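## Task

Place the printed block inside the drawer that stands open and then push that drawer fully closed, making sure whatever was in the drawer beforehand remains in it. Cabinets must stay roughly where they started. The robot must not topple or finish leaning, or the task fails. Anything that stays put only because the robot is holding or pressing on it at the end does not count.

## Robot and tools

ROBOT. A simulated Hello Robot Stretch 4 with a single arm: an omni-wheel base, a lift carriage on a vertical mast, a telescoping arm that reaches forward, a three-joint wrist (yaw, pitch, roll) and a two-finger gripper with springy steel fingers. It stands about 1.6 m tall; the base rim lies within 0.23 m of the base origin. Cameras: head_camera, head_left_camera, head_right_camera (head mounted) and wrist_camera (on the gripper). Loose objects may occasionally get nudged by something else.

FRAMES. Base frame: origin on the floor beneath the base centre, x forward, y left, z up. hand_pose is a point between the open fingertips, in the base frame; with all wrist joints at 0 its axes line up with the base axes, and the printed value may be slightly wrong. Odometry frame is the base frame as it was when the scene began.

TOOL execute_actions. Argument "actions": a list holding one action or nothing (empty list = just report state and images). Argument "cameras": list of camera names, or "all"/omitted/null for every camera, [] for none; an unknown name rejects the call. An action contains "base", "joints", or both, plus optional "pace" and "contact_limits"; alternatively it is {"end_of_arm": "enable_torque"} alone. All motions in an action begin together.
- base: an object with exactly one key, each a single number and each a relative move from where the base last reported itself. translate_m: straight drive in metres, forward positive, -2 to 2. strafe_m: sideways in metres, left positive, -2 to 2. rotate_rad: spin in place in radians, counter-clockwise (left) positive, -3.2 to 3.2.
- joints: an object keyed by joint name, each value an absolute target (not an offset). lift_m 0 to 1.2 m; arm_m 0 to 0.55 m extension; wrist_yaw_rad -1.134 to 4.276 (0 points forward, positive turns left, 3.14 is stowed back, beyond 3.4 the arm may block it); wrist_pitch_rad -1.117 to 4.259 (0 level, 1.57 pointing down); wrist_roll_rad -1.117 to 4.259 (0 keeps the fingers level with each other, positive turns clockwise when viewed from behind); gripper_m -0.038 to 0.141, the fingertip gap in metres (negative values press the tips together). Done tolerances: lift and arm ±0.004, yaw and roll ±0.02, pitch ±0.05, gripper ±0.004. Out-of-range joint targets get clipped and the result mentions it; any other bad value or unknown key rejects the whole call and nothing moves.
- pace: "slow", "default", "fast" or "max" (base up to 0.1/0.3/0.4/0.6 m/s and 1/2/3/4 rad/s). With the lift above 0.2 the base is slowed further, down to 0.3 m/s and 1 rad/s at the top.
- contact_limits: {"arm_m": value} from 0 (gentlest) to 0.75 (firmest), default 0.5; the arm halts when it pushes harder than this.
A single action runs at most 15 s. A joint or the base omitted from an action may still be driving toward an earlier target without the status showing it.

OTHER TOOLS. wait {seconds: 0 to 10} lets time pass and returns state and images. zoom_image {camera, region [x0, y0, x1, y1] in pixels, at most 504 by 504} enlarges part of that camera's latest full image. read_manual {section: "licences"} only returns licence text. finished_scene {scene: current scene number} ends the scene permanently once the last command has been held and reports success; the next task arrives in its result. Answering without a tool call ends everything.

SUGGESTED ORDER. Start with an empty call to look around; unfold the wrist with lift_m 0.4 and wrist_yaw_rad 0 together. Drive to the object, open the gripper wider than it, close to grip, lift, carry over the drawer, lower and release gently, withdraw, then push the drawer shut with the arm at a modest contact limit, and check images before finishing.

RESULT LINES. base_status and joint_status: "done" (for the base: the wheels turned the commanded amount, even if slipping), "off_target" (stopped short, maybe still pushing), "contact_stop_at_<key>" (blocked; that part then goes slack), "limit_stop_at_<name>" (built-in limit), "time_out", "torque_fault" (wrist or gripper motor went limp; resend end_of_arm enable_torque). "limit_stop_at_tilt" means a lean over 6 degrees, leaving lift, arm and wheels slack and unresponsive until it eases. "limit_stop_at_own_body" means a self-collision was blocked; risky with pitch below -0.2 combined with roll below -0.4 or above 4. on_its_own lists uncommanded behaviour; its "held at" is a target, not a position. joint_positions gives joint readings. base_odometry counts wheel turns, heading -3.142 to 3.142, positive left; if turned_by_wheels and turned_by_imu differ by over ~0.1 rad the base hit something or slipped. base_tilt gives forward and right lean in degrees (fixed bias up to ~1.5). motor_effort is percent of maximum, positive toward higher joint values, peak of the last action in brackets; for wheel_0/1/2 positive turns the base right. A firm grip shows as a clear gripper_m effort change; gripper_m position and "done" do not prove a hold. lidar_m: 12 distances in metres, 30-degree sectors counter-clockwise from straight ahead (4th left, 7th behind, 10th right); "-" is nothing seen or closer than 0.25 m; it misses glass and thin legs. wrist_depth_mm: 7x7 grid of median depths, 100 to 2000 mm, top left first. The pictures line names the cameras in image order; calibration given beforehand may be slightly off.

GRIPPING. Command a gap smaller than the object; lower values squeeze harder and pull it in toward the wrist. Fingertips pressed on a surface can jam; raise the lift.

AVOID. Dropping or flinging the mug or block, slamming the drawer, shoving cabinets, hard contacts, pressing the gripper into things (torque faults), driving or turning with over 1 kg held and arm_m above 0.2 (tipping risk, worse at fast paces), strong pushes with the gripper high, and finishing while the robot still holds anything in place. Shorter robot motion time is better.

Each tool is called after "Request:" as name(argument=value, ...), one argument or row to a line, values as JSON.

## Session

Request:
execute_actions(
  actions=[],
)

Scene clock: 0.00 s.
base_odometry: x=+0.000 y=+0.000 heading=+0.000 (m, m, rad; odometry frame)
turned_by_wheels: +0.000 (rad since the last result)
turned_by_imu: +0.000 (rad since the last result)
base_tilt: forward=+0.2 right=+1.2 (deg)
lidar_m: 2.23 2.44 1.87 1.12 1.11 1.96 1.74 1.73 2.11 1.16 1.14 2.48
base_status: not commanded
joint_positions: lift_m=+0.276 arm_m=+0.002 wrist_yaw_rad=+3.231 wrist_pitch_rad=+0.007 wrist_roll_rad=-0.017 gripper_m=+0.057
joint_status: not commanded
motor_effort: lift_m=+20 arm_m=-1 wrist_yaw_rad=+0 wrist_pitch_rad=-8 wrist_roll_rad=-1 gripper_m=-1 wheel_0=+0 wheel_1=-1 wheel_2=+0 (%)
hand_pose: x=-0.1219 y=+0.0612 z=+0.4522 quat_wxyz=(-0.045, -0.003, -0.009, +0.999) (m; base frame)
wrist_depth_mm: - - 141 1983 1983 1921 1983 / - - 138 1863 - 1983 - / - - 128 207 1921 - - / - 110 138 286 1863 1983 - / 190 239 1863 1921 1983 1983 - / 200 1808 1576 1921 1661 1983 1983 / 200 1229 1118 1098 1160 1182 1366
pictures: head_camera, head_left_camera, head_right_camera, wrist_camera
Images, in order (width x height): head_camera 420x560, head_left_camera 420x672, head_right_camera 420x672, wrist_camera 616x392.

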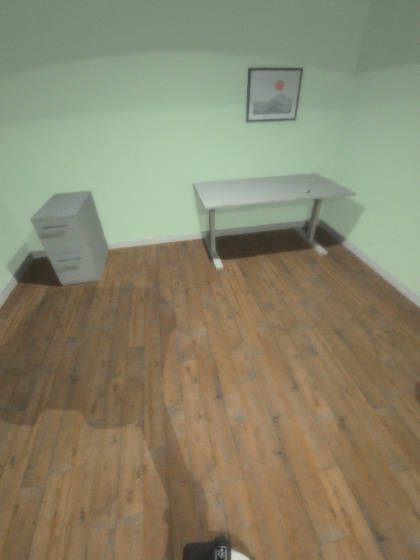

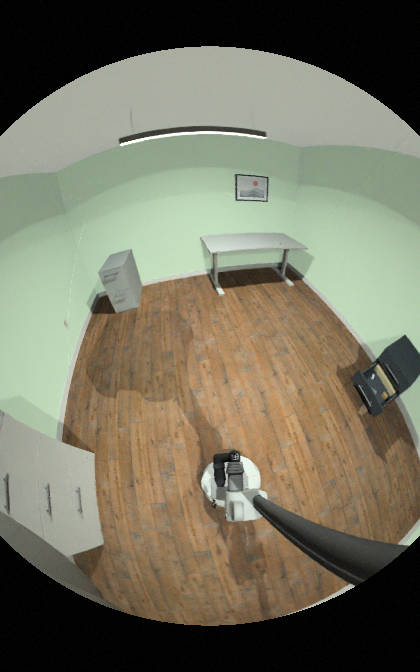

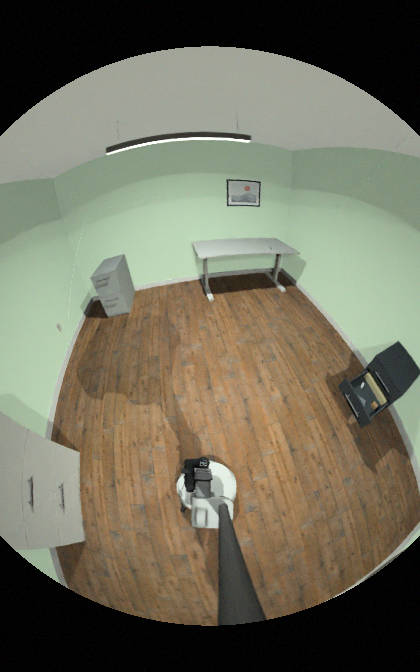

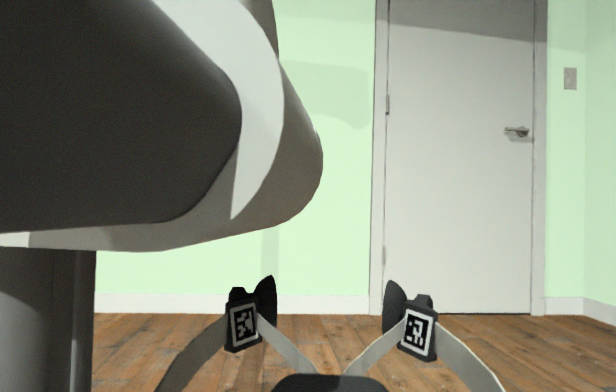

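Request:
execute_actions(
  actions=[
    {"base":{"rotate_rad":-0.3},"joints":{"lift_m":0.4,"wrist_yaw_rad":0},"pace":"fast"},
  ],
  cameras=[],
)

Request:
execute_actions(
  actions=[
    {"base":{"translate_m":1.8},"joints":{"lift_m":0.85,"wrist_pitch_rad":0.6,"wrist_roll_rad":0,"gripper_m":0.13},"pace":"max"},
  ],
)

Scene clock: 2.97 s.
base_odometry: x=+0.000 y=+0.000 heading=-0.300 (m, m, rad; odometry frame)
turned_by_wheels: -0.300 (rad since the last result)
turned_by_imu: -0.298 (rad since the last result)
base_tilt: forward=+0.2 right=+1.2 (deg)
lidar_m: 2.29 2.23 2.32 1.19 1.11 1.22 1.81 1.75 1.79 2.18 1.16 1.22
base_status: done
joint_positions: lift_m=+0.400 arm_m=+0.002 wrist_yaw_rad=+0.001 wrist_pitch_rad=+0.007 wrist_roll_rad=-0.017 gripper_m=+0.057
joint_status: all done
motor_effort: lift_m=+25(27) arm_m=-1(1) wrist_yaw_rad=-2(6) wrist_pitch_rad=-6(7) wrist_roll_rad=+0(1) gripper_m=-5(3) wheel_0=+0(7) wheel_1=-1(12) wheel_2=-1(11) (%)
hand_pose: x=+0.4618 y=-0.0872 z=+0.5759 quat_wxyz=(+1.000, -0.008, +0.003, +0.000) (m; base frame)
wrist_depth_mm: - - - - - - 1863 / - - - - - - 1921 / - - - - - - 1863 / - - - - - - 1863 / - - - - - - 1863 / - - 1983 - - - 1808 / 1537 1537 1366 1366 1430 1464 1618
pictures: none
No camera images: the call's "cameras" was empty. Leave "cameras" out to get every camera's image.

Scene clock: 7.87 s.
base_odometry: x=+1.720 y=-0.532 heading=-0.300 (m, m, rad; odometry frame)
turned_by_wheels: +0.000 (rad since the last result)
turned_by_imu: -0.002 (rad since the last result)
base_tilt: forward=+0.3 right=+1.4 (deg)
lidar_m: 0.69 0.62 0.63 1.79 2.51 2.42 2.98 1.22 1.23 1.26 1.18 0.97
base_status: done
joint_positions: lift_m=+0.850 arm_m=+0.002 wrist_yaw_rad=+0.000 wrist_pitch_rad=+0.602 wrist_roll_rad=-0.001 gripper_m=+0.130
joint_status: all done
motor_effort: lift_m=+23(28) arm_m=-1(1) wrist_yaw_rad=-1(2) wrist_pitch_rad=-4(6) wrist_roll_rad=+1(5) gripper_m=-2(2) wheel_0=+0(9) wheel_1=+0(5) wheel_2=+1(12) (%)
hand_pose: x=+0.4111 y=-0.0874 z=+0.8647 quat_wxyz=(+0.955, +0.000, +0.296, +0.000) (m; base frame)
wrist_depth_mm: 991 1078 1255 1336 1464 1138 931 / 1060 1118 1118 1098 1060 1138 976 / 788 778 778 768 768 1138 1042 / 615 609 615 1708 1661 1336 1060 / 517 1430 1537 1618 1499 1397 1118 / 1336 1336 221 1336 1336 214 1138 / 1182 1205 1160 162 1098 1098 1118
pictures: head_camera, head_left_camera, head_right_camera, wrist_camera
camera_calibration (this result's frames):
wrist_camera: T_world_to_cam=[[0.0637153, -0.997913, 0.0104916, -0.112531], [-0.526788, -0.04256, -0.84893, 1.01993], [0.847605, 0.048563, -0.528401, 0.335071], [0, 0, 0, 1]] pos_world=[0.260451, -0.0851599, 1.04408]
Images, in order (width x height): head_camera 420x560, head_left_camera 420x672, head_right_camera 420x672, wrist_camera 616x392.

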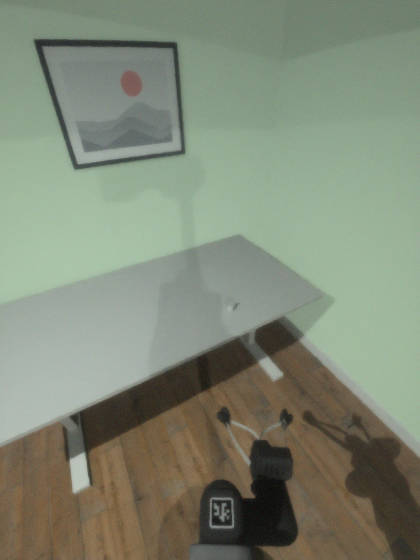

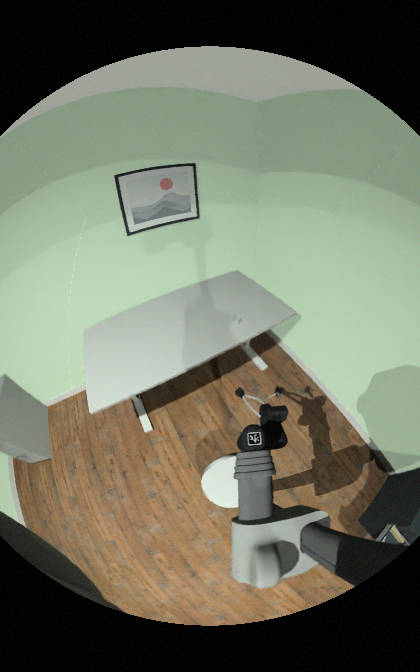

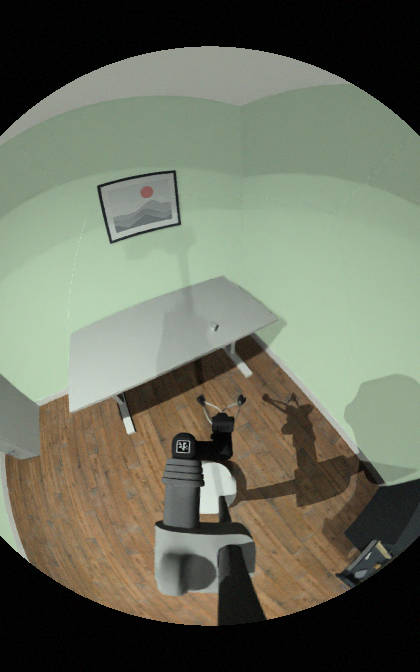

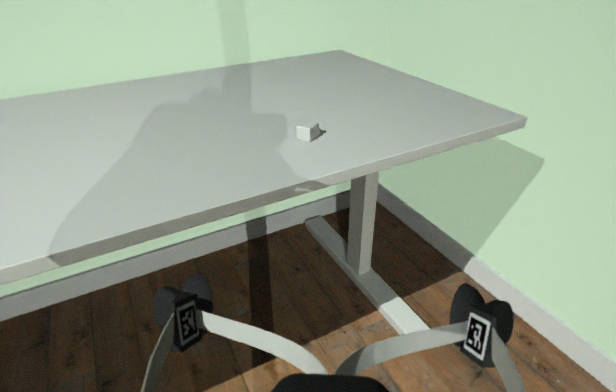

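Request:
execute_actions(
  actions=[
    {"base":{"translate_m":0.35},"joints":{"lift_m":1.0,"wrist_pitch_rad":1.57,"arm_m":0.44},"pace":"fast"},
  ],
  cameras=["head_camera","wrist_camera"],
)

Scene clock: 10.70 s.
base_odometry: x=+2.054 y=-0.635 heading=-0.300 (m, m, rad; odometry frame)
turned_by_wheels: +0.000 (rad since the last result)
turned_by_imu: +0.000 (rad since the last result)
base_tilt: forward=+0.2 right=+1.3 (deg)
lidar_m: 0.36 0.31 0.36 0.50 1.87 2.71 3.23 1.50 1.48 1.06 1.00 0.50
base_status: done
joint_positions: lift_m=+1.000 arm_m=+0.439 wrist_yaw_rad=+0.000 wrist_pitch_rad=+1.570 wrist_roll_rad=-0.001 gripper_m=+0.130
joint_status: all done
motor_effort: lift_m=+25(27) arm_m=+4(5) wrist_yaw_rad=+0(1) wrist_pitch_rad=+0(4) wrist_roll_rad=+1(1) gripper_m=-1(2) wheel_0=+0(7) wheel_1=+1(9) wheel_2=+1(11) (%)
hand_pose: x=+0.6104 y=-0.0874 z=+0.8894 quat_wxyz=(+0.707, +0.000, +0.707, +0.000) (m; base frame)
wrist_depth_mm: 415 410 404 404 397 392 389 / 415 404 407 399 394 392 387 / 415 410 404 397 397 389 384 / 410 407 404 394 392 389 384 / 413 404 402 394 389 387 384 / 404 402 222 394 389 213 1098 / 407 399 397 162 389 1098 1078
pictures: head_camera, wrist_camera
camera_calibration (this result's frames):
wrist_camera: T_world_to_cam=[[0.0449055, -0.997909, -0.0464858, -0.0633491], [-0.997965, -0.0427023, -0.0473494, 0.720616], [0.0452654, 0.0485174, -0.997796, 1.0864], [0, 0, 0, 1]] pos_world=[0.672817, -0.0851543, 1.11519]
Images, in order (width x height): head_camera 420x560, wrist_camera 616x392.

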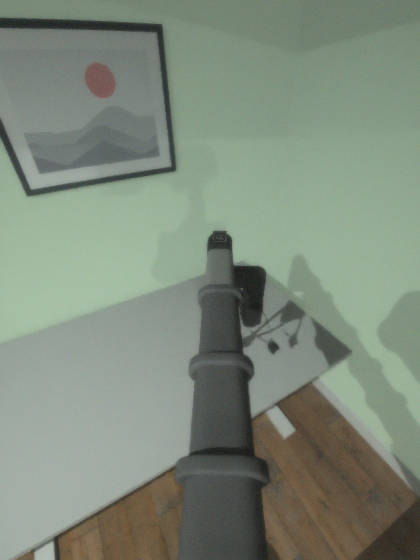

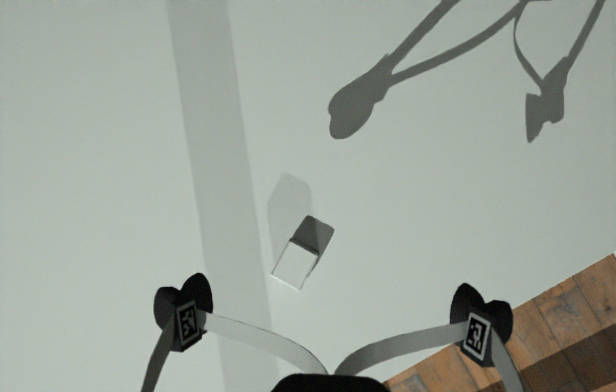

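Request:
execute_actions(
  actions=[
    {"base":{"strafe_m":0.031},"joints":{"lift_m":0.89,"wrist_roll_rad":0.47,"arm_m":0.449,"gripper_m":0.09}},
  ],
  cameras=["wrist_camera"],
)

Scene clock: 12.73 s.
base_odometry: x=+2.063 y=-0.605 heading=-0.300 (m, m, rad; odometry frame)
turned_by_wheels: +0.000 (rad since the last result)
turned_by_imu: +0.000 (rad since the last result)
base_tilt: forward=+0.3 right=+1.3 (deg)
lidar_m: 0.36 0.32 0.35 0.47 1.82 2.71 3.18 1.50 1.50 1.11 1.03 0.50
base_status: done
joint_positions: lift_m=+0.890 arm_m=+0.448 wrist_yaw_rad=+0.000 wrist_pitch_rad=+1.570 wrist_roll_rad=+0.469 gripper_m=+0.090
joint_status: all done
motor_effort: lift_m=+16(23) arm_m=+5(5) wrist_yaw_rad=+0(1) wrist_pitch_rad=-1(2) wrist_roll_rad=+3(6) gripper_m=-3(2) wheel_0=+1(10) wheel_1=-1(5) wheel_2=+0(2) (%)
hand_pose: x=+0.6193 y=-0.0874 z=+0.7801 quat_wxyz=(+0.688, +0.164, +0.687, -0.164) (m; base frame)
wrist_depth_mm: 301 297 294 290 287 282 281 / 298 296 293 289 285 282 279 / 297 296 290 287 285 281 278 / 296 293 290 286 283 279 278 / 296 293 287 285 282 279 276 / 294 291 219 256 281 277 277 / 290 290 286 167 278 276 976
pictures: wrist_camera
camera_calibration (this result's frames):
wrist_camera: T_world_to_cam=[[-0.411817, -0.910059, -0.0468874, 0.222022], [-0.909133, 0.413828, -0.0471608, 0.70908], [0.0623224, 0.0232053, -0.997786, 0.964177], [0, 0, 0, 1]] pos_world=[0.675991, -0.113757, 1.00589]
Images, in order (width x height): wrist_camera 616x392.

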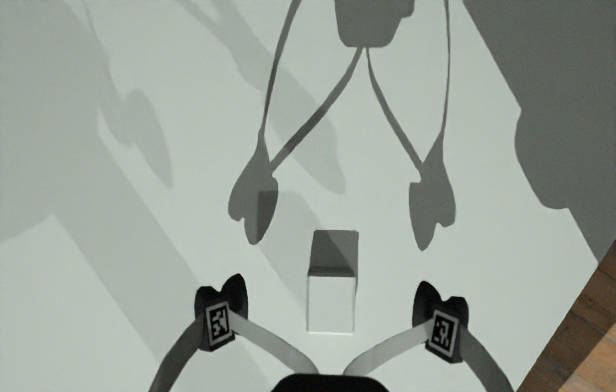

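Request:
execute_actions(
  actions=[
    {"joints":{"lift_m":0.858,"arm_m":0.443,"gripper_m":0.06}},
  ],
  cameras=["wrist_camera"],
)

Request:
execute_actions(
  actions=[
    {"joints":{"gripper_m":0.0}},
  ],
  cameras=["wrist_camera"],
)

Request:
execute_actions(
  actions=[
    {"joints":{"lift_m":0.92}},
  ],
  cameras=["wrist_camera"],
)

Scene clock: 14.47 s.
base_odometry: x=+2.063 y=-0.605 heading=-0.300 (m, m, rad; odometry frame)
turned_by_wheels: +0.000 (rad since the last result)
turned_by_imu: +0.000 (rad since the last result)
base_tilt: forward=+0.3 right=+1.3 (deg)
lidar_m: 0.35 0.32 0.35 0.49 1.85 2.71 3.19 1.50 1.52 1.09 1.05 0.53
base_status: not commanded
joint_positions: lift_m=+0.858 arm_m=+0.444 wrist_yaw_rad=+0.000 wrist_pitch_rad=+1.570 wrist_roll_rad=+0.469 gripper_m=+0.060
joint_status: all done
motor_effort: lift_m=+16(15) arm_m=-5(3) wrist_yaw_rad=-1(0) wrist_pitch_rad=-1(1) wrist_roll_rad=+3(4) gripper_m=-1(3) wheel_0=+1(1) wheel_1=-1(2) wheel_2=+0(1) (%)
hand_pose: x=+0.6150 y=-0.0874 z=+0.7481 quat_wxyz=(+0.688, +0.164, +0.687, -0.164) (m; base frame)
wrist_depth_mm: 265 263 262 256 253 252 249 / 265 264 259 256 253 250 249 / 265 260 258 255 252 248 247 / 263 260 257 254 252 249 245 / 262 259 256 253 249 248 244 / 262 257 255 224 249 247 244 / 260 257 252 221 247 245 591
pictures: wrist_camera
camera_calibration (this result's frames):
wrist_camera: T_world_to_cam=[[-0.411848, -0.910047, -0.0468647, 0.218745], [-0.909123, 0.413856, -0.0471105, 0.703601], [0.062268, 0.0232033, -0.99779, 0.932546], [0, 0, 0, 1]] pos_world=[0.671681, -0.113759, 0.973883]
Images, in order (width x height): wrist_camera 616x392.

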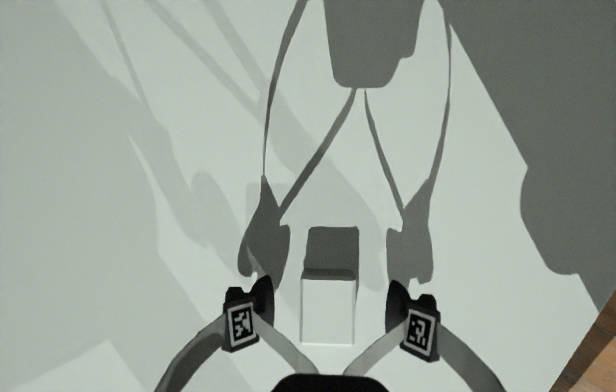

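Scene clock: 15.87 s.
base_odometry: x=+2.063 y=-0.605 heading=-0.300 (m, m, rad; odometry frame)
turned_by_wheels: +0.000 (rad since the last result)
turned_by_imu: +0.000 (rad since the last result)
base_tilt: forward=+0.3 right=+1.4 (deg)
lidar_m: 0.34 0.31 0.32 0.52 1.86 2.68 3.20 1.52 1.51 1.11 1.03 0.51
base_status: not commanded
joint_positions: lift_m=+0.858 arm_m=+0.444 wrist_yaw_rad=+0.000 wrist_pitch_rad=+1.570 wrist_roll_rad=+0.469 gripper_m=+0.000
joint_status: all done
motor_effort: lift_m=+16(16) arm_m=-5(5) wrist_yaw_rad=+0(1) wrist_pitch_rad=-1(1) wrist_roll_rad=+3(2) gripper_m=-16(20) wheel_0=+1(1) wheel_1=-1(1) wheel_2=+0(0) (%)
hand_pose: x=+0.6150 y=-0.0874 z=+0.7481 quat_wxyz=(+0.688, +0.164, +0.687, -0.164) (m; base frame)
wrist_depth_mm: 266 264 262 257 253 251 248 / 266 263 259 255 251 250 248 / 265 262 258 253 252 249 247 / 264 260 256 254 251 248 246 / 263 259 256 254 249 248 244 / 262 258 255 214 215 247 246 / 260 257 252 215 218 166 245
pictures: wrist_camera
camera_calibration (this result's frames):
wrist_camera: T_world_to_cam=[[-0.411849, -0.910046, -0.0468646, 0.218746], [-0.909122, 0.413857, -0.0471104, 0.7036], [0.0622679, 0.0232033, -0.99779, 0.932546], [0, 0, 0, 1]] pos_world=[0.671681, -0.113759, 0.973883]
Images, in order (width x height): wrist_camera 616x392.

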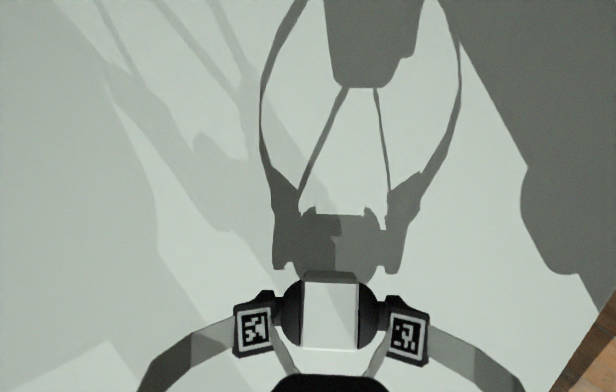

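Scene clock: 17.07 s.
base_odometry: x=+2.063 y=-0.605 heading=-0.300 (m, m, rad; odometry frame)
turned_by_wheels: +0.000 (rad since the last result)
turned_by_imu: +0.000 (rad since the last result)
base_tilt: forward=+0.2 right=+1.2 (deg)
lidar_m: 0.34 0.32 0.33 0.50 1.83 2.67 3.20 1.52 1.50 1.09 1.05 0.50
base_status: not commanded
joint_positions: lift_m=+0.920 arm_m=+0.444 wrist_yaw_rad=+0.000 wrist_pitch_rad=+1.570 wrist_roll_rad=+0.469 gripper_m=+0.000
joint_status: all done
motor_effort: lift_m=+26(25) arm_m=-5(5) wrist_yaw_rad=+0(0) wrist_pitch_rad=+0(1) wrist_roll_rad=+4(3) gripper_m=-17(15) wheel_0=+2(1) wheel_1=-1(2) wheel_2=+0(0) (%)
hand_pose: x=+0.6150 y=-0.0874 z=+0.8093 quat_wxyz=(+0.688, +0.164, +0.687, -0.164) (m; base frame)
wrist_depth_mm: 332 327 324 320 317 315 309 / 329 325 322 319 317 312 309 / 327 325 322 317 314 312 309 / 327 324 319 317 312 309 306 / 327 322 319 314 314 306 306 / 327 320 317 215 216 307 1008 / 324 319 317 215 219 166 1025
pictures: wrist_camera
camera_calibration (this result's frames):
wrist_camera: T_world_to_cam=[[-0.411849, -0.910046, -0.0468646, 0.221614], [-0.909122, 0.413857, -0.0471103, 0.706482], [0.0622678, 0.0232033, -0.99779, 0.993629], [0, 0, 0, 1]] pos_world=[0.671679, -0.113759, 1.0351]
Images, in order (width x height): wrist_camera 616x392.

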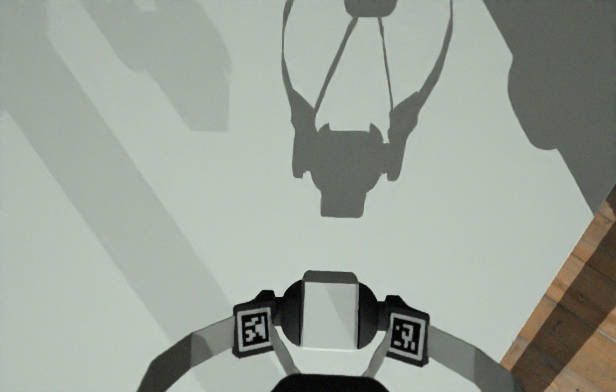

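Request:
execute_actions(
  actions=[
    {"base":{"translate_m":-1.7},"joints":{"arm_m":0.15,"wrist_roll_rad":0},"pace":"max"},
  ],
  cameras=[],
)

Request:
execute_actions(
  actions=[
    {"base":{"rotate_rad":-1.1},"pace":"fast"},
  ],
)

Scene clock: 23.47 s.
base_odometry: x=+0.439 y=-0.103 heading=-0.300 (m, m, rad; odometry frame)
turned_by_wheels: +0.000 (rad since the last result)
turned_by_imu: +0.003 (rad since the last result)
base_tilt: forward=+0.2 right=+1.3 (deg)
lidar_m: 1.89 1.81 2.15 1.92 1.34 1.40 2.26 2.14 2.23 1.00 0.95 1.98
base_status: done
joint_positions: lift_m=+0.920 arm_m=+0.151 wrist_yaw_rad=+0.000 wrist_pitch_rad=+1.570 wrist_roll_rad=+0.001 gripper_m=+0.000
joint_status: all done
motor_effort: lift_m=+25(26) arm_m=-4(5) wrist_yaw_rad=+0(2) wrist_pitch_rad=-1(0) wrist_roll_rad=+0(7) gripper_m=-17(14) wheel_0=+0(7) wheel_1=+0(6) wheel_2=-1(12) (%)
hand_pose: x=+0.3218 y=-0.0874 z=+0.8094 quat_wxyz=(+0.707, +0.000, +0.707, +0.000) (m; base frame)
wrist_depth_mm: 1118 1078 1098 1060 1060 1078 1025 / 1118 1098 1078 1078 1060 1042 1025 / 1118 1098 1060 1042 1025 1025 1025 / 1098 1078 1060 1060 1042 1008 1025 / 1078 1078 1060 1042 1060 1025 1008 / 1060 1078 1060 215 216 1025 1025 / 1078 1060 809 215 219 166 1008
pictures: none
No camera images: the call's "cameras" was empty. Leave "cameras" out to get every camera's image.

Scene clock: 25.30 s.
base_odometry: x=+0.439 y=-0.103 heading=-1.400 (m, m, rad; odometry frame)
turned_by_wheels: -1.100 (rad since the last result)
turned_by_imu: -1.091 (rad since the last result)
base_tilt: forward=+0.2 right=+1.3 (deg)
lidar_m: 0.95 1.94 1.92 1.81 2.10 1.96 1.34 1.37 2.26 2.10 2.19 1.00
base_status: done
joint_positions: lift_m=+0.920 arm_m=+0.151 wrist_yaw_rad=+0.000 wrist_pitch_rad=+1.570 wrist_roll_rad=+0.001 gripper_m=+0.000
joint_status: not commanded
motor_effort: lift_m=+25(25) arm_m=-4(4) wrist_yaw_rad=+0(0) wrist_pitch_rad=+0(0) wrist_roll_rad=+0(1) gripper_m=-17(17) wheel_0=+1(8) wheel_1=+2(6) wheel_2=+2(10) (%)
hand_pose: x=+0.3219 y=-0.0874 z=+0.8094 quat_wxyz=(+0.707, +0.000, +0.707, +0.000) (m; base frame)
wrist_depth_mm: 1098 1098 1078 1060 1060 1042 1025 / 1118 1098 1060 1042 1042 1042 1008 / 1098 1118 1078 1060 1060 1025 1025 / 1098 1078 1078 1042 1042 1042 1042 / 1098 1060 1060 1042 1060 1042 1025 / 1098 1078 1042 214 216 1025 1008 / 1098 1078 831 214 218 166 1025
pictures: head_camera, head_left_camera, head_right_camera, wrist_camera
camera_calibration (this result's frames):
wrist_camera: T_world_to_cam=[[0.0434509, -0.997973, -0.0465014, -0.0536363], [-0.998042, -0.0412632, -0.0470159, 0.428748], [0.0450017, 0.0484532, -0.997811, 1.01972], [0, 0, 0, 1]] pos_world=[0.38435, -0.0852447, 1.03515]
Images, in order (width x height): head_camera 420x560, head_left_camera 420x672, head_right_camera 420x672, wrist_camera 616x392.

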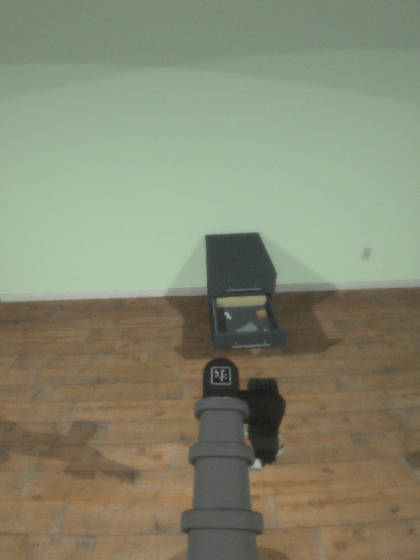

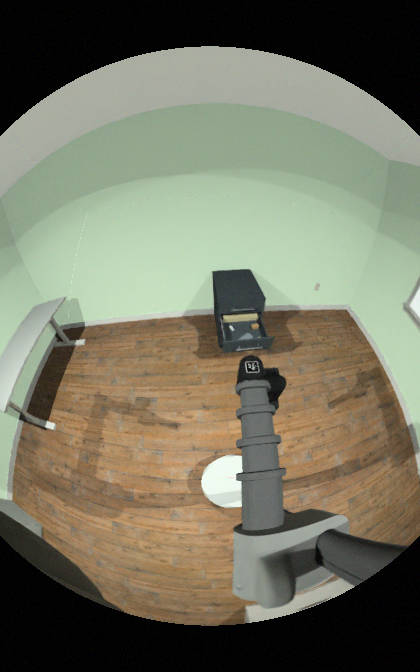

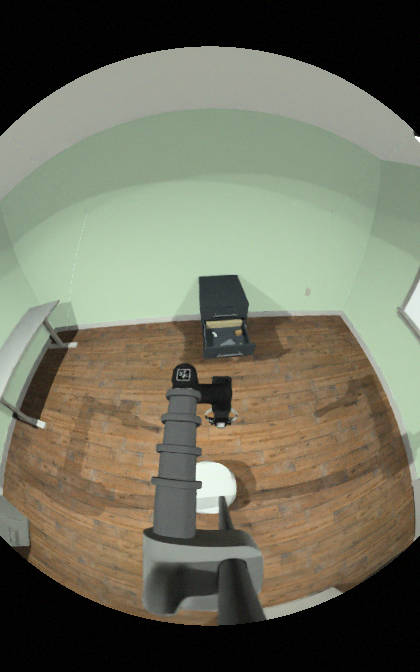

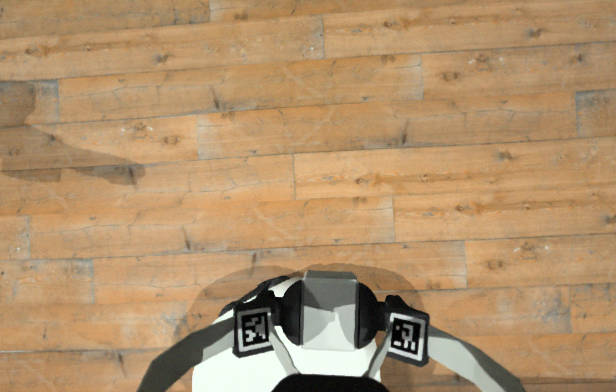

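The roll may block closing. Take a closer look.

Request:
execute_actions(
  actions=[
    {"base":{"translate_m":0.55},"joints":{"arm_m":0.3},"pace":"fast"},
  ],
)

Request:
zoom_image(
  camera="head_right_camera",
  region=[160,280,320,440],
)

Scene clock: 28.60 s.
base_odometry: x=+0.533 y=-0.645 heading=-1.399 (m, m, rad; odometry frame)
turned_by_wheels: +0.000 (rad since the last result)
turned_by_imu: +0.000 (rad since the last result)
base_tilt: forward=+0.2 right=+1.3 (deg)
lidar_m: 0.42 1.39 1.84 1.82 2.46 2.55 1.90 1.96 2.24 2.10 2.03 0.45
base_status: done
joint_positions: lift_m=+0.920 arm_m=+0.299 wrist_yaw_rad=+0.000 wrist_pitch_rad=+1.570 wrist_roll_rad=+0.000 gripper_m=+0.000
joint_status: all done
motor_effort: lift_m=+25(25) arm_m=+5(6) wrist_yaw_rad=+0(1) wrist_pitch_rad=-1(1) wrist_roll_rad=-2(2) gripper_m=-17(15) wheel_0=+1(7) wheel_1=+2(8) wheel_2=+1(11) (%)
hand_pose: x=+0.4703 y=-0.0874 z=+0.8094 quat_wxyz=(+0.707, +0.000, +0.707, +0.000) (m; base frame)
wrist_depth_mm: 1118 1098 539 492 504 585 1042 / 1098 1098 1078 661 647 647 1025 / 1118 1098 1078 668 640 640 1042 / 1098 1118 1098 654 634 640 1008 / 1078 1078 1060 634 647 615 1008 / 1098 1060 1060 216 215 1025 1025 / 1078 1060 831 215 217 166 1008
pictures: head_camera, head_left_camera, head_right_camera, wrist_camera
camera_calibration (this result's frames):
wrist_camera: T_world_to_cam=[[0.0436131, -0.997966, -0.0464945, -0.0601677], [-0.998028, -0.0414181, -0.0471729, 0.577016], [0.0451512, 0.0484601, -0.997804, 1.01297], [0, 0, 0, 1]] pos_world=[0.532766, -0.0852349, 1.03516]
Images, in order (width x height): head_camera 420x560, head_left_camera 420x672, head_right_camera 420x672, wrist_camera 616x392.

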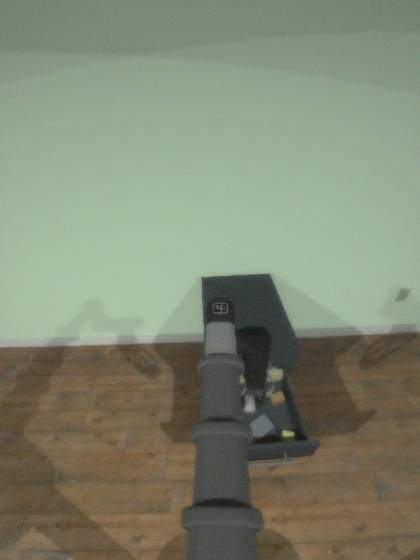

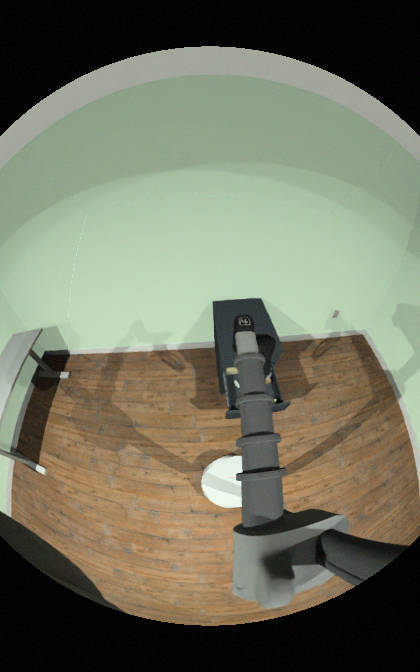

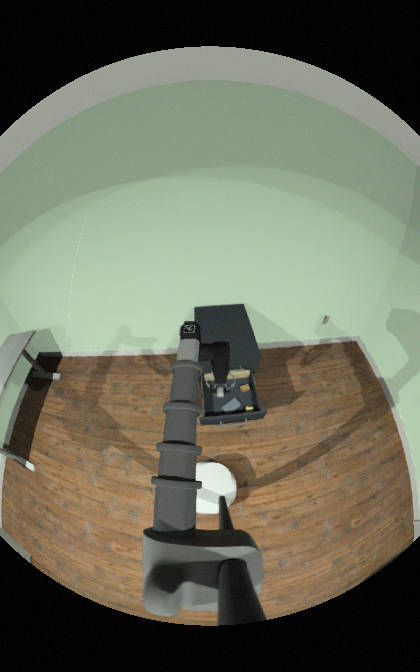

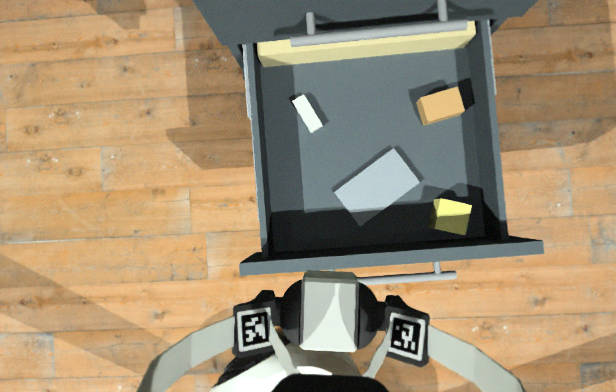

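Region (160, 280, 320, 440) of head_right_camera's 420x672 image, scaled by 3.150, with more detail than that image has.

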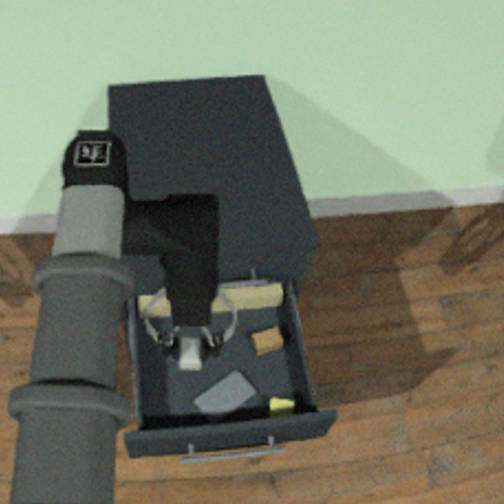

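Request:
execute_actions(
  actions=[
    {"base":{"strafe_m":-0.06},"joints":{"arm_m":0.43,"wrist_pitch_rad":1.3,"lift_m":0.6}},
  ],
  cameras=["wrist_camera"],
)

Request:
execute_actions(
  actions=[
    {"joints":{"lift_m":0.525}},
  ],
  cameras=["wrist_camera"],
)

Scene clock: 31.70 s.
base_odometry: x=+0.474 y=-0.655 heading=-1.399 (m, m, rad; odometry frame)
turned_by_wheels: +0.000 (rad since the last result)
turned_by_imu: +0.000 (rad since the last result)
base_tilt: forward=+0.3 right=+1.2 (deg)
lidar_m: 0.40 1.37 1.80 1.89 2.51 2.47 1.89 1.97 2.18 2.04 2.02 0.45
base_status: done
joint_positions: lift_m=+0.600 arm_m=+0.429 wrist_yaw_rad=+0.000 wrist_pitch_rad=+1.301 wrist_roll_rad=+0.000 gripper_m=+0.000
joint_status: all done
motor_effort: lift_m=+16(23) arm_m=+5(6) wrist_yaw_rad=+0(1) wrist_pitch_rad=-2(9) wrist_roll_rad=-2(1) gripper_m=-16(14) wheel_0=+0(9) wheel_1=+0(8) wheel_2=+0(0) (%)
hand_pose: x=+0.6770 y=-0.0874 z=+0.5005 quat_wxyz=(+0.796, +0.000, +0.605, +0.000) (m; base frame)
wrist_depth_mm: 133 135 138 140 144 146 149 / 162 165 170 175 179 183 189 / 207 202 209 206 211 177 239 / 798 309 336 353 349 347 319 / 768 343 347 345 340 336 306 / 741 330 327 215 216 298 298 / 707 291 314 215 219 165 303
pictures: wrist_camera
camera_calibration (this result's frames):
wrist_camera: T_world_to_cam=[[0.0543534, -0.997969, -0.0332104, -0.097469], [-0.949528, -0.0413675, -0.310943, 0.867931], [0.308938, 0.048435, -0.949848, 0.49288], [0, 0, 0, 1]] pos_world=[0.677153, -0.0852396, 0.734801]
Images, in order (width x height): wrist_camera 616x392.

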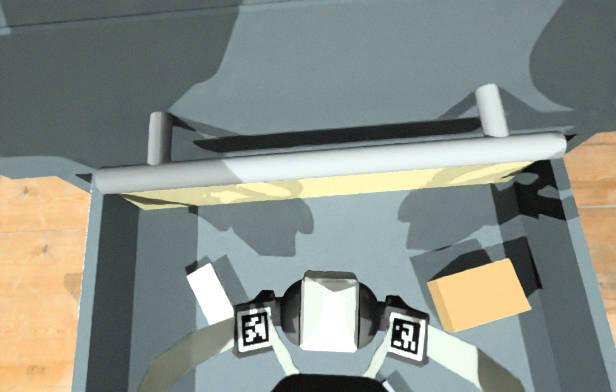

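Scene clock: 32.97 s.
base_odometry: x=+0.474 y=-0.655 heading=-1.399 (m, m, rad; odometry frame)
turned_by_wheels: +0.000 (rad since the last result)
turned_by_imu: +0.000 (rad since the last result)
base_tilt: forward=+0.4 right=+1.3 (deg)
lidar_m: 0.38 1.38 1.83 1.90 2.52 2.51 1.89 1.95 2.20 2.04 2.07 0.43
base_status: not commanded
joint_positions: lift_m=+0.525 arm_m=+0.429 wrist_yaw_rad=+0.000 wrist_pitch_rad=+1.301 wrist_roll_rad=+0.000 gripper_m=+0.000
joint_status: all done
motor_effort: lift_m=+16(15) arm_m=+5(5) wrist_yaw_rad=+1(0) wrist_pitch_rad=-5(3) wrist_roll_rad=-1(1) gripper_m=-17(15) wheel_0=+0(1) wheel_1=+0(0) wheel_2=+0(0) (%)
hand_pose: x=+0.6770 y=-0.0874 z=+0.4255 quat_wxyz=(+0.796, +0.000, +0.605, +0.000) (m; base frame)
wrist_depth_mm: 122 135 134 135 132 105 138 / 107 106 106 108 180 238 239 / 244 246 244 243 251 260 262 / 250 285 283 281 278 276 270 / 235 274 272 270 264 263 257 / 230 263 249 215 216 232 225 / 226 252 246 215 219 166 240
pictures: wrist_camera
camera_calibration (this result's frames):
wrist_camera: T_world_to_cam=[[0.0543535, -0.997969, -0.0332104, -0.09996], [-0.949528, -0.0413676, -0.310943, 0.844612], [0.308938, 0.0484351, -0.949848, 0.421641], [0, 0, 0, 1]] pos_world=[0.677155, -0.0852396, 0.659801]
Images, in order (width x height): wrist_camera 616x392.

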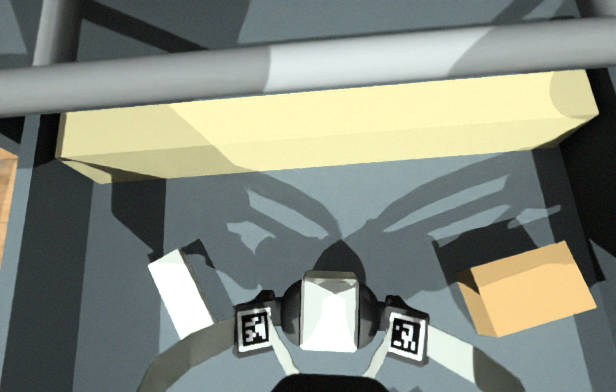

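Request:
execute_actions(
  actions=[
    {"joints":{"gripper_m":0.06}},
  ],
  cameras=[],
)

Request:
execute_actions(
  actions=[
    {"joints":{"lift_m":0.66},"pace":"fast"},
  ],
  cameras=["wrist_camera"],
)

Request:
execute_actions(
  actions=[
    {"base":{"translate_m":-0.15},"joints":{"arm_m":0,"gripper_m":0},"pace":"fast"},
  ],
  cameras=[],
)

Request:
execute_actions(
  actions=[
    {"joints":{"lift_m":0.3,"wrist_pitch_rad":0},"pace":"fast"},
  ],
  cameras=["wrist_camera","head_camera"],
)

Scene clock: 34.97 s.
base_odometry: x=+0.474 y=-0.655 heading=-1.399 (m, m, rad; odometry frame)
turned_by_wheels: +0.000 (rad since the last result)
turned_by_imu: +0.000 (rad since the last result)
base_tilt: forward=+0.1 right=+1.3 (deg)
lidar_m: 0.39 1.37 1.86 1.88 2.51 2.55 1.89 1.97 2.22 2.05 2.03 0.43
base_status: not commanded
joint_positions: lift_m=+0.525 arm_m=+0.429 wrist_yaw_rad=+0.000 wrist_pitch_rad=+1.301 wrist_roll_rad=+0.000 gripper_m=+0.060
joint_status: all done
motor_effort: lift_m=+16(16) arm_m=+5(5) wrist_yaw_rad=+1(1) wrist_pitch_rad=-2(4) wrist_roll_rad=+0(2) gripper_m=-4(16) wheel_0=+0(0) wheel_1=+0(0) wheel_2=+0(0) (%)
hand_pose: x=+0.6770 y=-0.0874 z=+0.4255 quat_wxyz=(+0.796, +0.000, +0.605, +0.000) (m; base frame)
wrist_depth_mm: 122 135 134 135 133 105 138 / 107 106 106 107 179 239 239 / 244 244 246 243 252 259 262 / 249 285 285 281 277 274 271 / 235 273 271 270 267 263 258 / 230 263 247 232 229 229 226 / 225 252 245 245 241 240 241
pictures: none
No camera images: the call's "cameras" was empty. Leave "cameras" out to get every camera's image.

Scene clock: 36.30 s.
base_odometry: x=+0.474 y=-0.655 heading=-1.399 (m, m, rad; odometry frame)
turned_by_wheels: +0.000 (rad since the last result)
turned_by_imu: +0.000 (rad since the last result)
base_tilt: forward=+0.1 right=+1.2 (deg)
lidar_m: 0.40 1.36 1.80 1.87 2.50 2.52 1.89 1.96 2.19 2.03 2.01 0.45
base_status: not commanded
joint_positions: lift_m=+0.660 arm_m=+0.429 wrist_yaw_rad=+0.000 wrist_pitch_rad=+1.301 wrist_roll_rad=+0.000 gripper_m=+0.060
joint_status: all done
motor_effort: lift_m=+25(28) arm_m=+5(5) wrist_yaw_rad=+0(1) wrist_pitch_rad=-2(3) wrist_roll_rad=+0(2) gripper_m=-1(1) wheel_0=+0(0) wheel_1=+0(0) wheel_2=+0(0) (%)
hand_pose: x=+0.6770 y=-0.0874 z=+0.5598 quat_wxyz=(+0.796, +0.000, +0.605, +0.000) (m; base frame)
wrist_depth_mm: 185 182 180 178 176 173 172 / 177 175 175 174 179 186 189 / 208 215 221 230 238 242 257 / 854 286 273 285 298 359 809 / 820 407 410 407 402 392 768 / 798 392 384 382 357 355 732 / 768 353 373 370 364 362 343
pictures: wrist_camera
camera_calibration (this result's frames):
wrist_camera: T_world_to_cam=[[0.0543533, -0.997969, -0.0332104, -0.0955011], [-0.949528, -0.0413674, -0.310943, 0.886364], [0.308938, 0.048435, -0.949848, 0.549169], [0, 0, 0, 1]] pos_world=[0.677159, -0.0852396, 0.794065]
Images, in order (width x height): wrist_camera 616x392.

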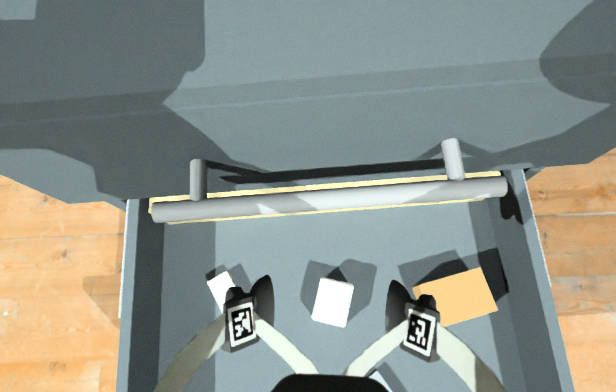

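Scene clock: 38.27 s.
base_odometry: x=+0.448 y=-0.507 heading=-1.399 (m, m, rad; odometry frame)
turned_by_wheels: +0.000 (rad since the last result)
turned_by_imu: +0.000 (rad since the last result)
base_tilt: forward=+0.3 right=+1.3 (deg)
lidar_m: 0.54 1.56 2.03 1.89 2.41 2.39 1.74 1.81 2.21 2.04 2.09 0.61
base_status: done
joint_positions: lift_m=+0.660 arm_m=+0.003 wrist_yaw_rad=+0.000 wrist_pitch_rad=+1.301 wrist_roll_rad=+0.000 gripper_m=+0.000
joint_status: all done
joint sent to its limit — the command would take arm_m past its lower limit, so that joint was sent only as far as its limit.
motor_effort: lift_m=+25(25) arm_m=-5(5) wrist_yaw_rad=+1(1) wrist_pitch_rad=-1(5) wrist_roll_rad=-2(2) gripper_m=-5(6) wheel_0=+1(6) wheel_1=+0(8) wheel_2=-1(14) (%)
hand_pose: x=+0.2508 y=-0.0874 z=+0.5598 quat_wxyz=(+0.796, +0.000, +0.606, +0.000) (m; base frame)
wrist_depth_mm: 1025 976 488 496 508 931 946 / 960 960 931 931 917 917 904 / 917 904 904 878 878 866 842 / 866 866 854 842 831 831 820 / 831 831 809 809 798 798 778 / 798 788 768 207 759 750 759 / 768 750 167 183 189 723 723
pictures: none
No camera images: the call's "cameras" was empty. Leave "cameras" out to get every camera's image.

Scene clock: 40.27 s.
base_odometry: x=+0.448 y=-0.507 heading=-1.399 (m, m, rad; odometry frame)
turned_by_wheels: +0.000 (rad since the last result)
turned_by_imu: +0.000 (rad since the last result)
base_tilt: forward=+0.1 right=+1.2 (deg)
lidar_m: 0.52 1.53 1.94 1.85 2.40 2.36 1.73 1.79 2.19 2.03 2.07 0.58
base_status: not commanded
joint_positions: lift_m=+0.300 arm_m=+0.003 wrist_yaw_rad=+0.000 wrist_pitch_rad=+0.003 wrist_roll_rad=+0.000 gripper_m=+0.000
joint_status: all done
motor_effort: lift_m=+17(22) arm_m=-4(5) wrist_yaw_rad=+0(1) wrist_pitch_rad=-8(10) wrist_roll_rad=-1(0) gripper_m=-6(3) wheel_0=+1(0) wheel_1=+0(0) wheel_2=-1(1) (%)
hand_pose: x=+0.4624 y=-0.0875 z=+0.4778 quat_wxyz=(+1.000, +0.000, +0.001, +0.000) (m; base frame)
wrist_depth_mm: 1336 1336 1336 1336 1336 1366 1336 / 1281 1308 1336 1308 1336 1308 1308 / 1308 1308 1281 1336 1336 1336 1308 / 1308 1308 699 699 707 1336 1336 / 1308 1281 362 364 368 375 1308 / 1308 359 359 207 366 373 854 / 1281 357 167 184 189 368 1182
pictures: head_camera, wrist_camera
camera_calibration (this result's frames):
wrist_camera: T_world_to_cam=[[0.0465184, -0.99797, 0.0434849, -0.11961], [0.0437511, -0.0414548, -0.998182, 0.526136], [0.997959, 0.0483363, 0.0417339, -0.254784], [0, 0, 0, 1]] pos_world=[0.236809, -0.0852409, 0.541013]
Images, in order (width x height): head_camera 420x560, wrist_camera 616x392.

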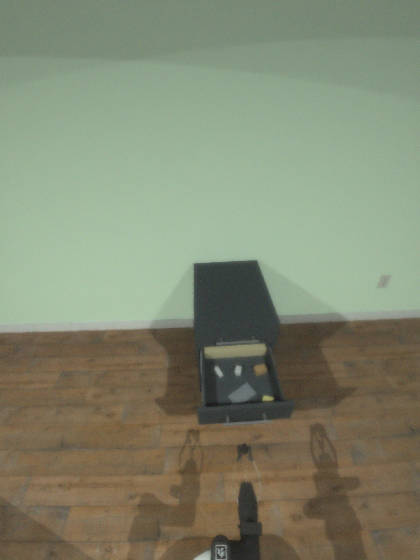

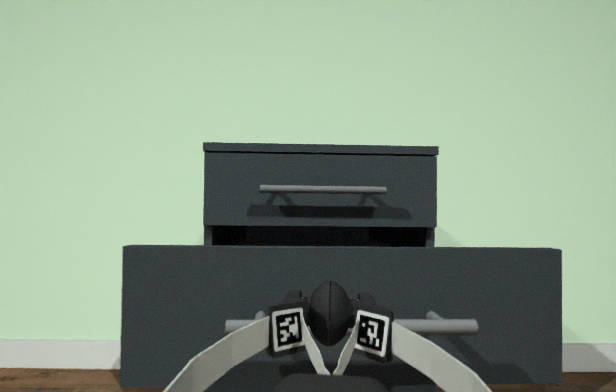

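Request:
execute_actions(
  actions=[
    {"joints":{"arm_m":0.455},"pace":"slow","contact_limits":{"arm_m":0.35}},
  ],
  cameras=["wrist_camera","head_camera"],
)

Scene clock: 46.30 s.
base_odometry: x=+0.448 y=-0.507 heading=-1.399 (m, m, rad; odometry frame)
turned_by_wheels: +0.000 (rad since the last result)
turned_by_imu: +0.000 (rad since the last result)
base_tilt: forward=+0.3 right=+1.3 (deg)
lidar_m: 0.87 1.52 2.02 1.85 2.38 2.38 1.73 1.81 2.19 2.03 2.10 0.97
base_status: not commanded
joint_positions: lift_m=+0.300 arm_m=+0.454 wrist_yaw_rad=+0.000 wrist_pitch_rad=+0.002 wrist_roll_rad=+0.000 gripper_m=+0.000
joint_status: all done
motor_effort: lift_m=+17(16) arm_m=+5(10) wrist_yaw_rad=-1(9) wrist_pitch_rad=-5(8) wrist_roll_rad=-1(3) gripper_m=-6(4) wheel_0=+1(2) wheel_1=+1(0) wheel_2=-1(1) (%)
contact_limits: arm_m 0.35
hand_pose: x=+0.9135 y=-0.0873 z=+0.4780 quat_wxyz=(+1.000, +0.000, +0.001, +0.000) (m; base frame)
wrist_depth_mm: 236 237 244 243 244 866 854 / 234 236 237 239 243 245 247 / 232 235 238 238 207 244 247 / 232 235 236 238 242 243 246 / 231 233 236 238 240 243 244 / 231 232 235 207 239 241 243 / 229 232 167 185 189 239 242
pictures: head_camera, wrist_camera
camera_calibration (this result's frames):
wrist_camera: T_world_to_cam=[[0.0469759, -0.997947, 0.043523, -0.140899], [0.0445838, -0.041433, -0.998146, 0.505861], [0.997901, 0.0488293, 0.0425459, -0.705325], [0, 0, 0, 1]] pos_world=[0.68791, -0.0852098, 0.541065]
Images, in order (width x height): head_camera 420x560, wrist_camera 616x392.

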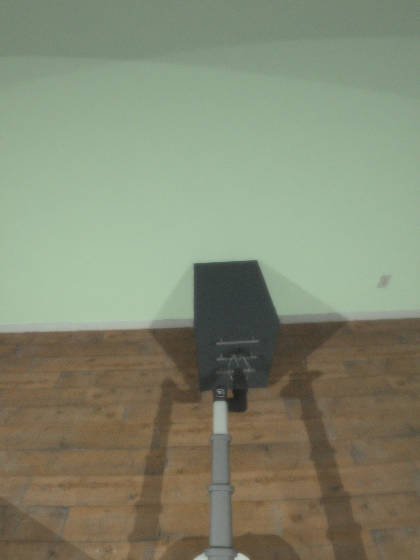

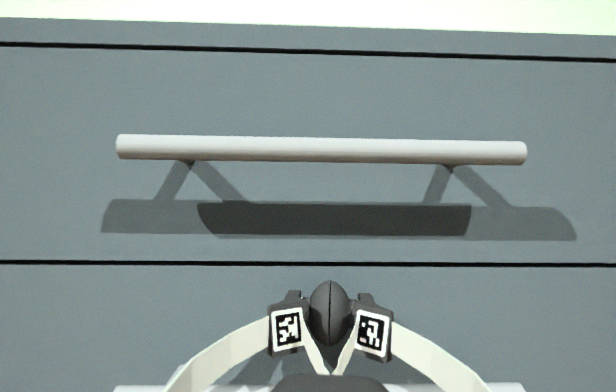

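Flush.

Request:
execute_actions(
  actions=[
    {"joints":{"arm_m":0.4},"pace":"fast"},
  ],
  cameras=["wrist_camera"],
)

Request:
finished_scene(
  scene=1,
)

Scene clock: 47.50 s.
base_odometry: x=+0.448 y=-0.507 heading=-1.399 (m, m, rad; odometry frame)
turned_by_wheels: +0.000 (rad since the last result)
turned_by_imu: +0.000 (rad since the last result)
base_tilt: forward=+0.3 right=+1.2 (deg)
lidar_m: 0.84 1.52 1.99 1.84 2.41 2.35 1.73 1.78 2.19 2.06 2.12 0.99
base_status: not commanded
joint_positions: lift_m=+0.300 arm_m=+0.401 wrist_yaw_rad=+0.000 wrist_pitch_rad=+0.002 wrist_roll_rad=+0.000 gripper_m=+0.000
joint_status: all done
motor_effort: lift_m=+17(17) arm_m=-5(5) wrist_yaw_rad=+0(0) wrist_pitch_rad=-5(7) wrist_roll_rad=+0(1) gripper_m=-2(4) wheel_0=+1(2) wheel_1=+1(0) wheel_2=-1(1) (%)
hand_pose: x=+0.8602 y=-0.0874 z=+0.4780 quat_wxyz=(+1.000, +0.000, +0.001, +0.000) (m; base frame)
wrist_depth_mm: 891 904 904 917 904 904 917 / 289 290 291 294 297 300 303 / 285 287 289 293 297 301 300 / 285 287 290 291 294 298 300 / 296 287 289 293 294 298 300 / 285 285 287 207 293 294 301 / 282 282 166 183 188 294 296
pictures: wrist_camera
camera_calibration (this result's frames):
wrist_camera: T_world_to_cam=[[0.046709, -0.99796, 0.0435112, -0.138239], [0.0443185, -0.0414454, -0.998157, 0.508393], [0.997925, 0.0485513, 0.0422923, -0.652077], [0, 0, 0, 1]] pos_world=[0.63465, -0.0852273, 0.541049]
Images, in order (width x height): wrist_camera 616x392.

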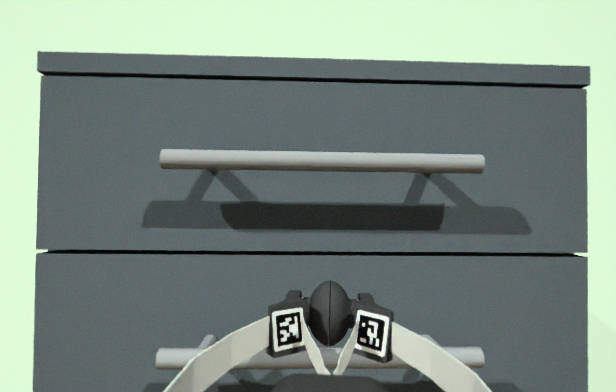

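The scene is finished: the task was done.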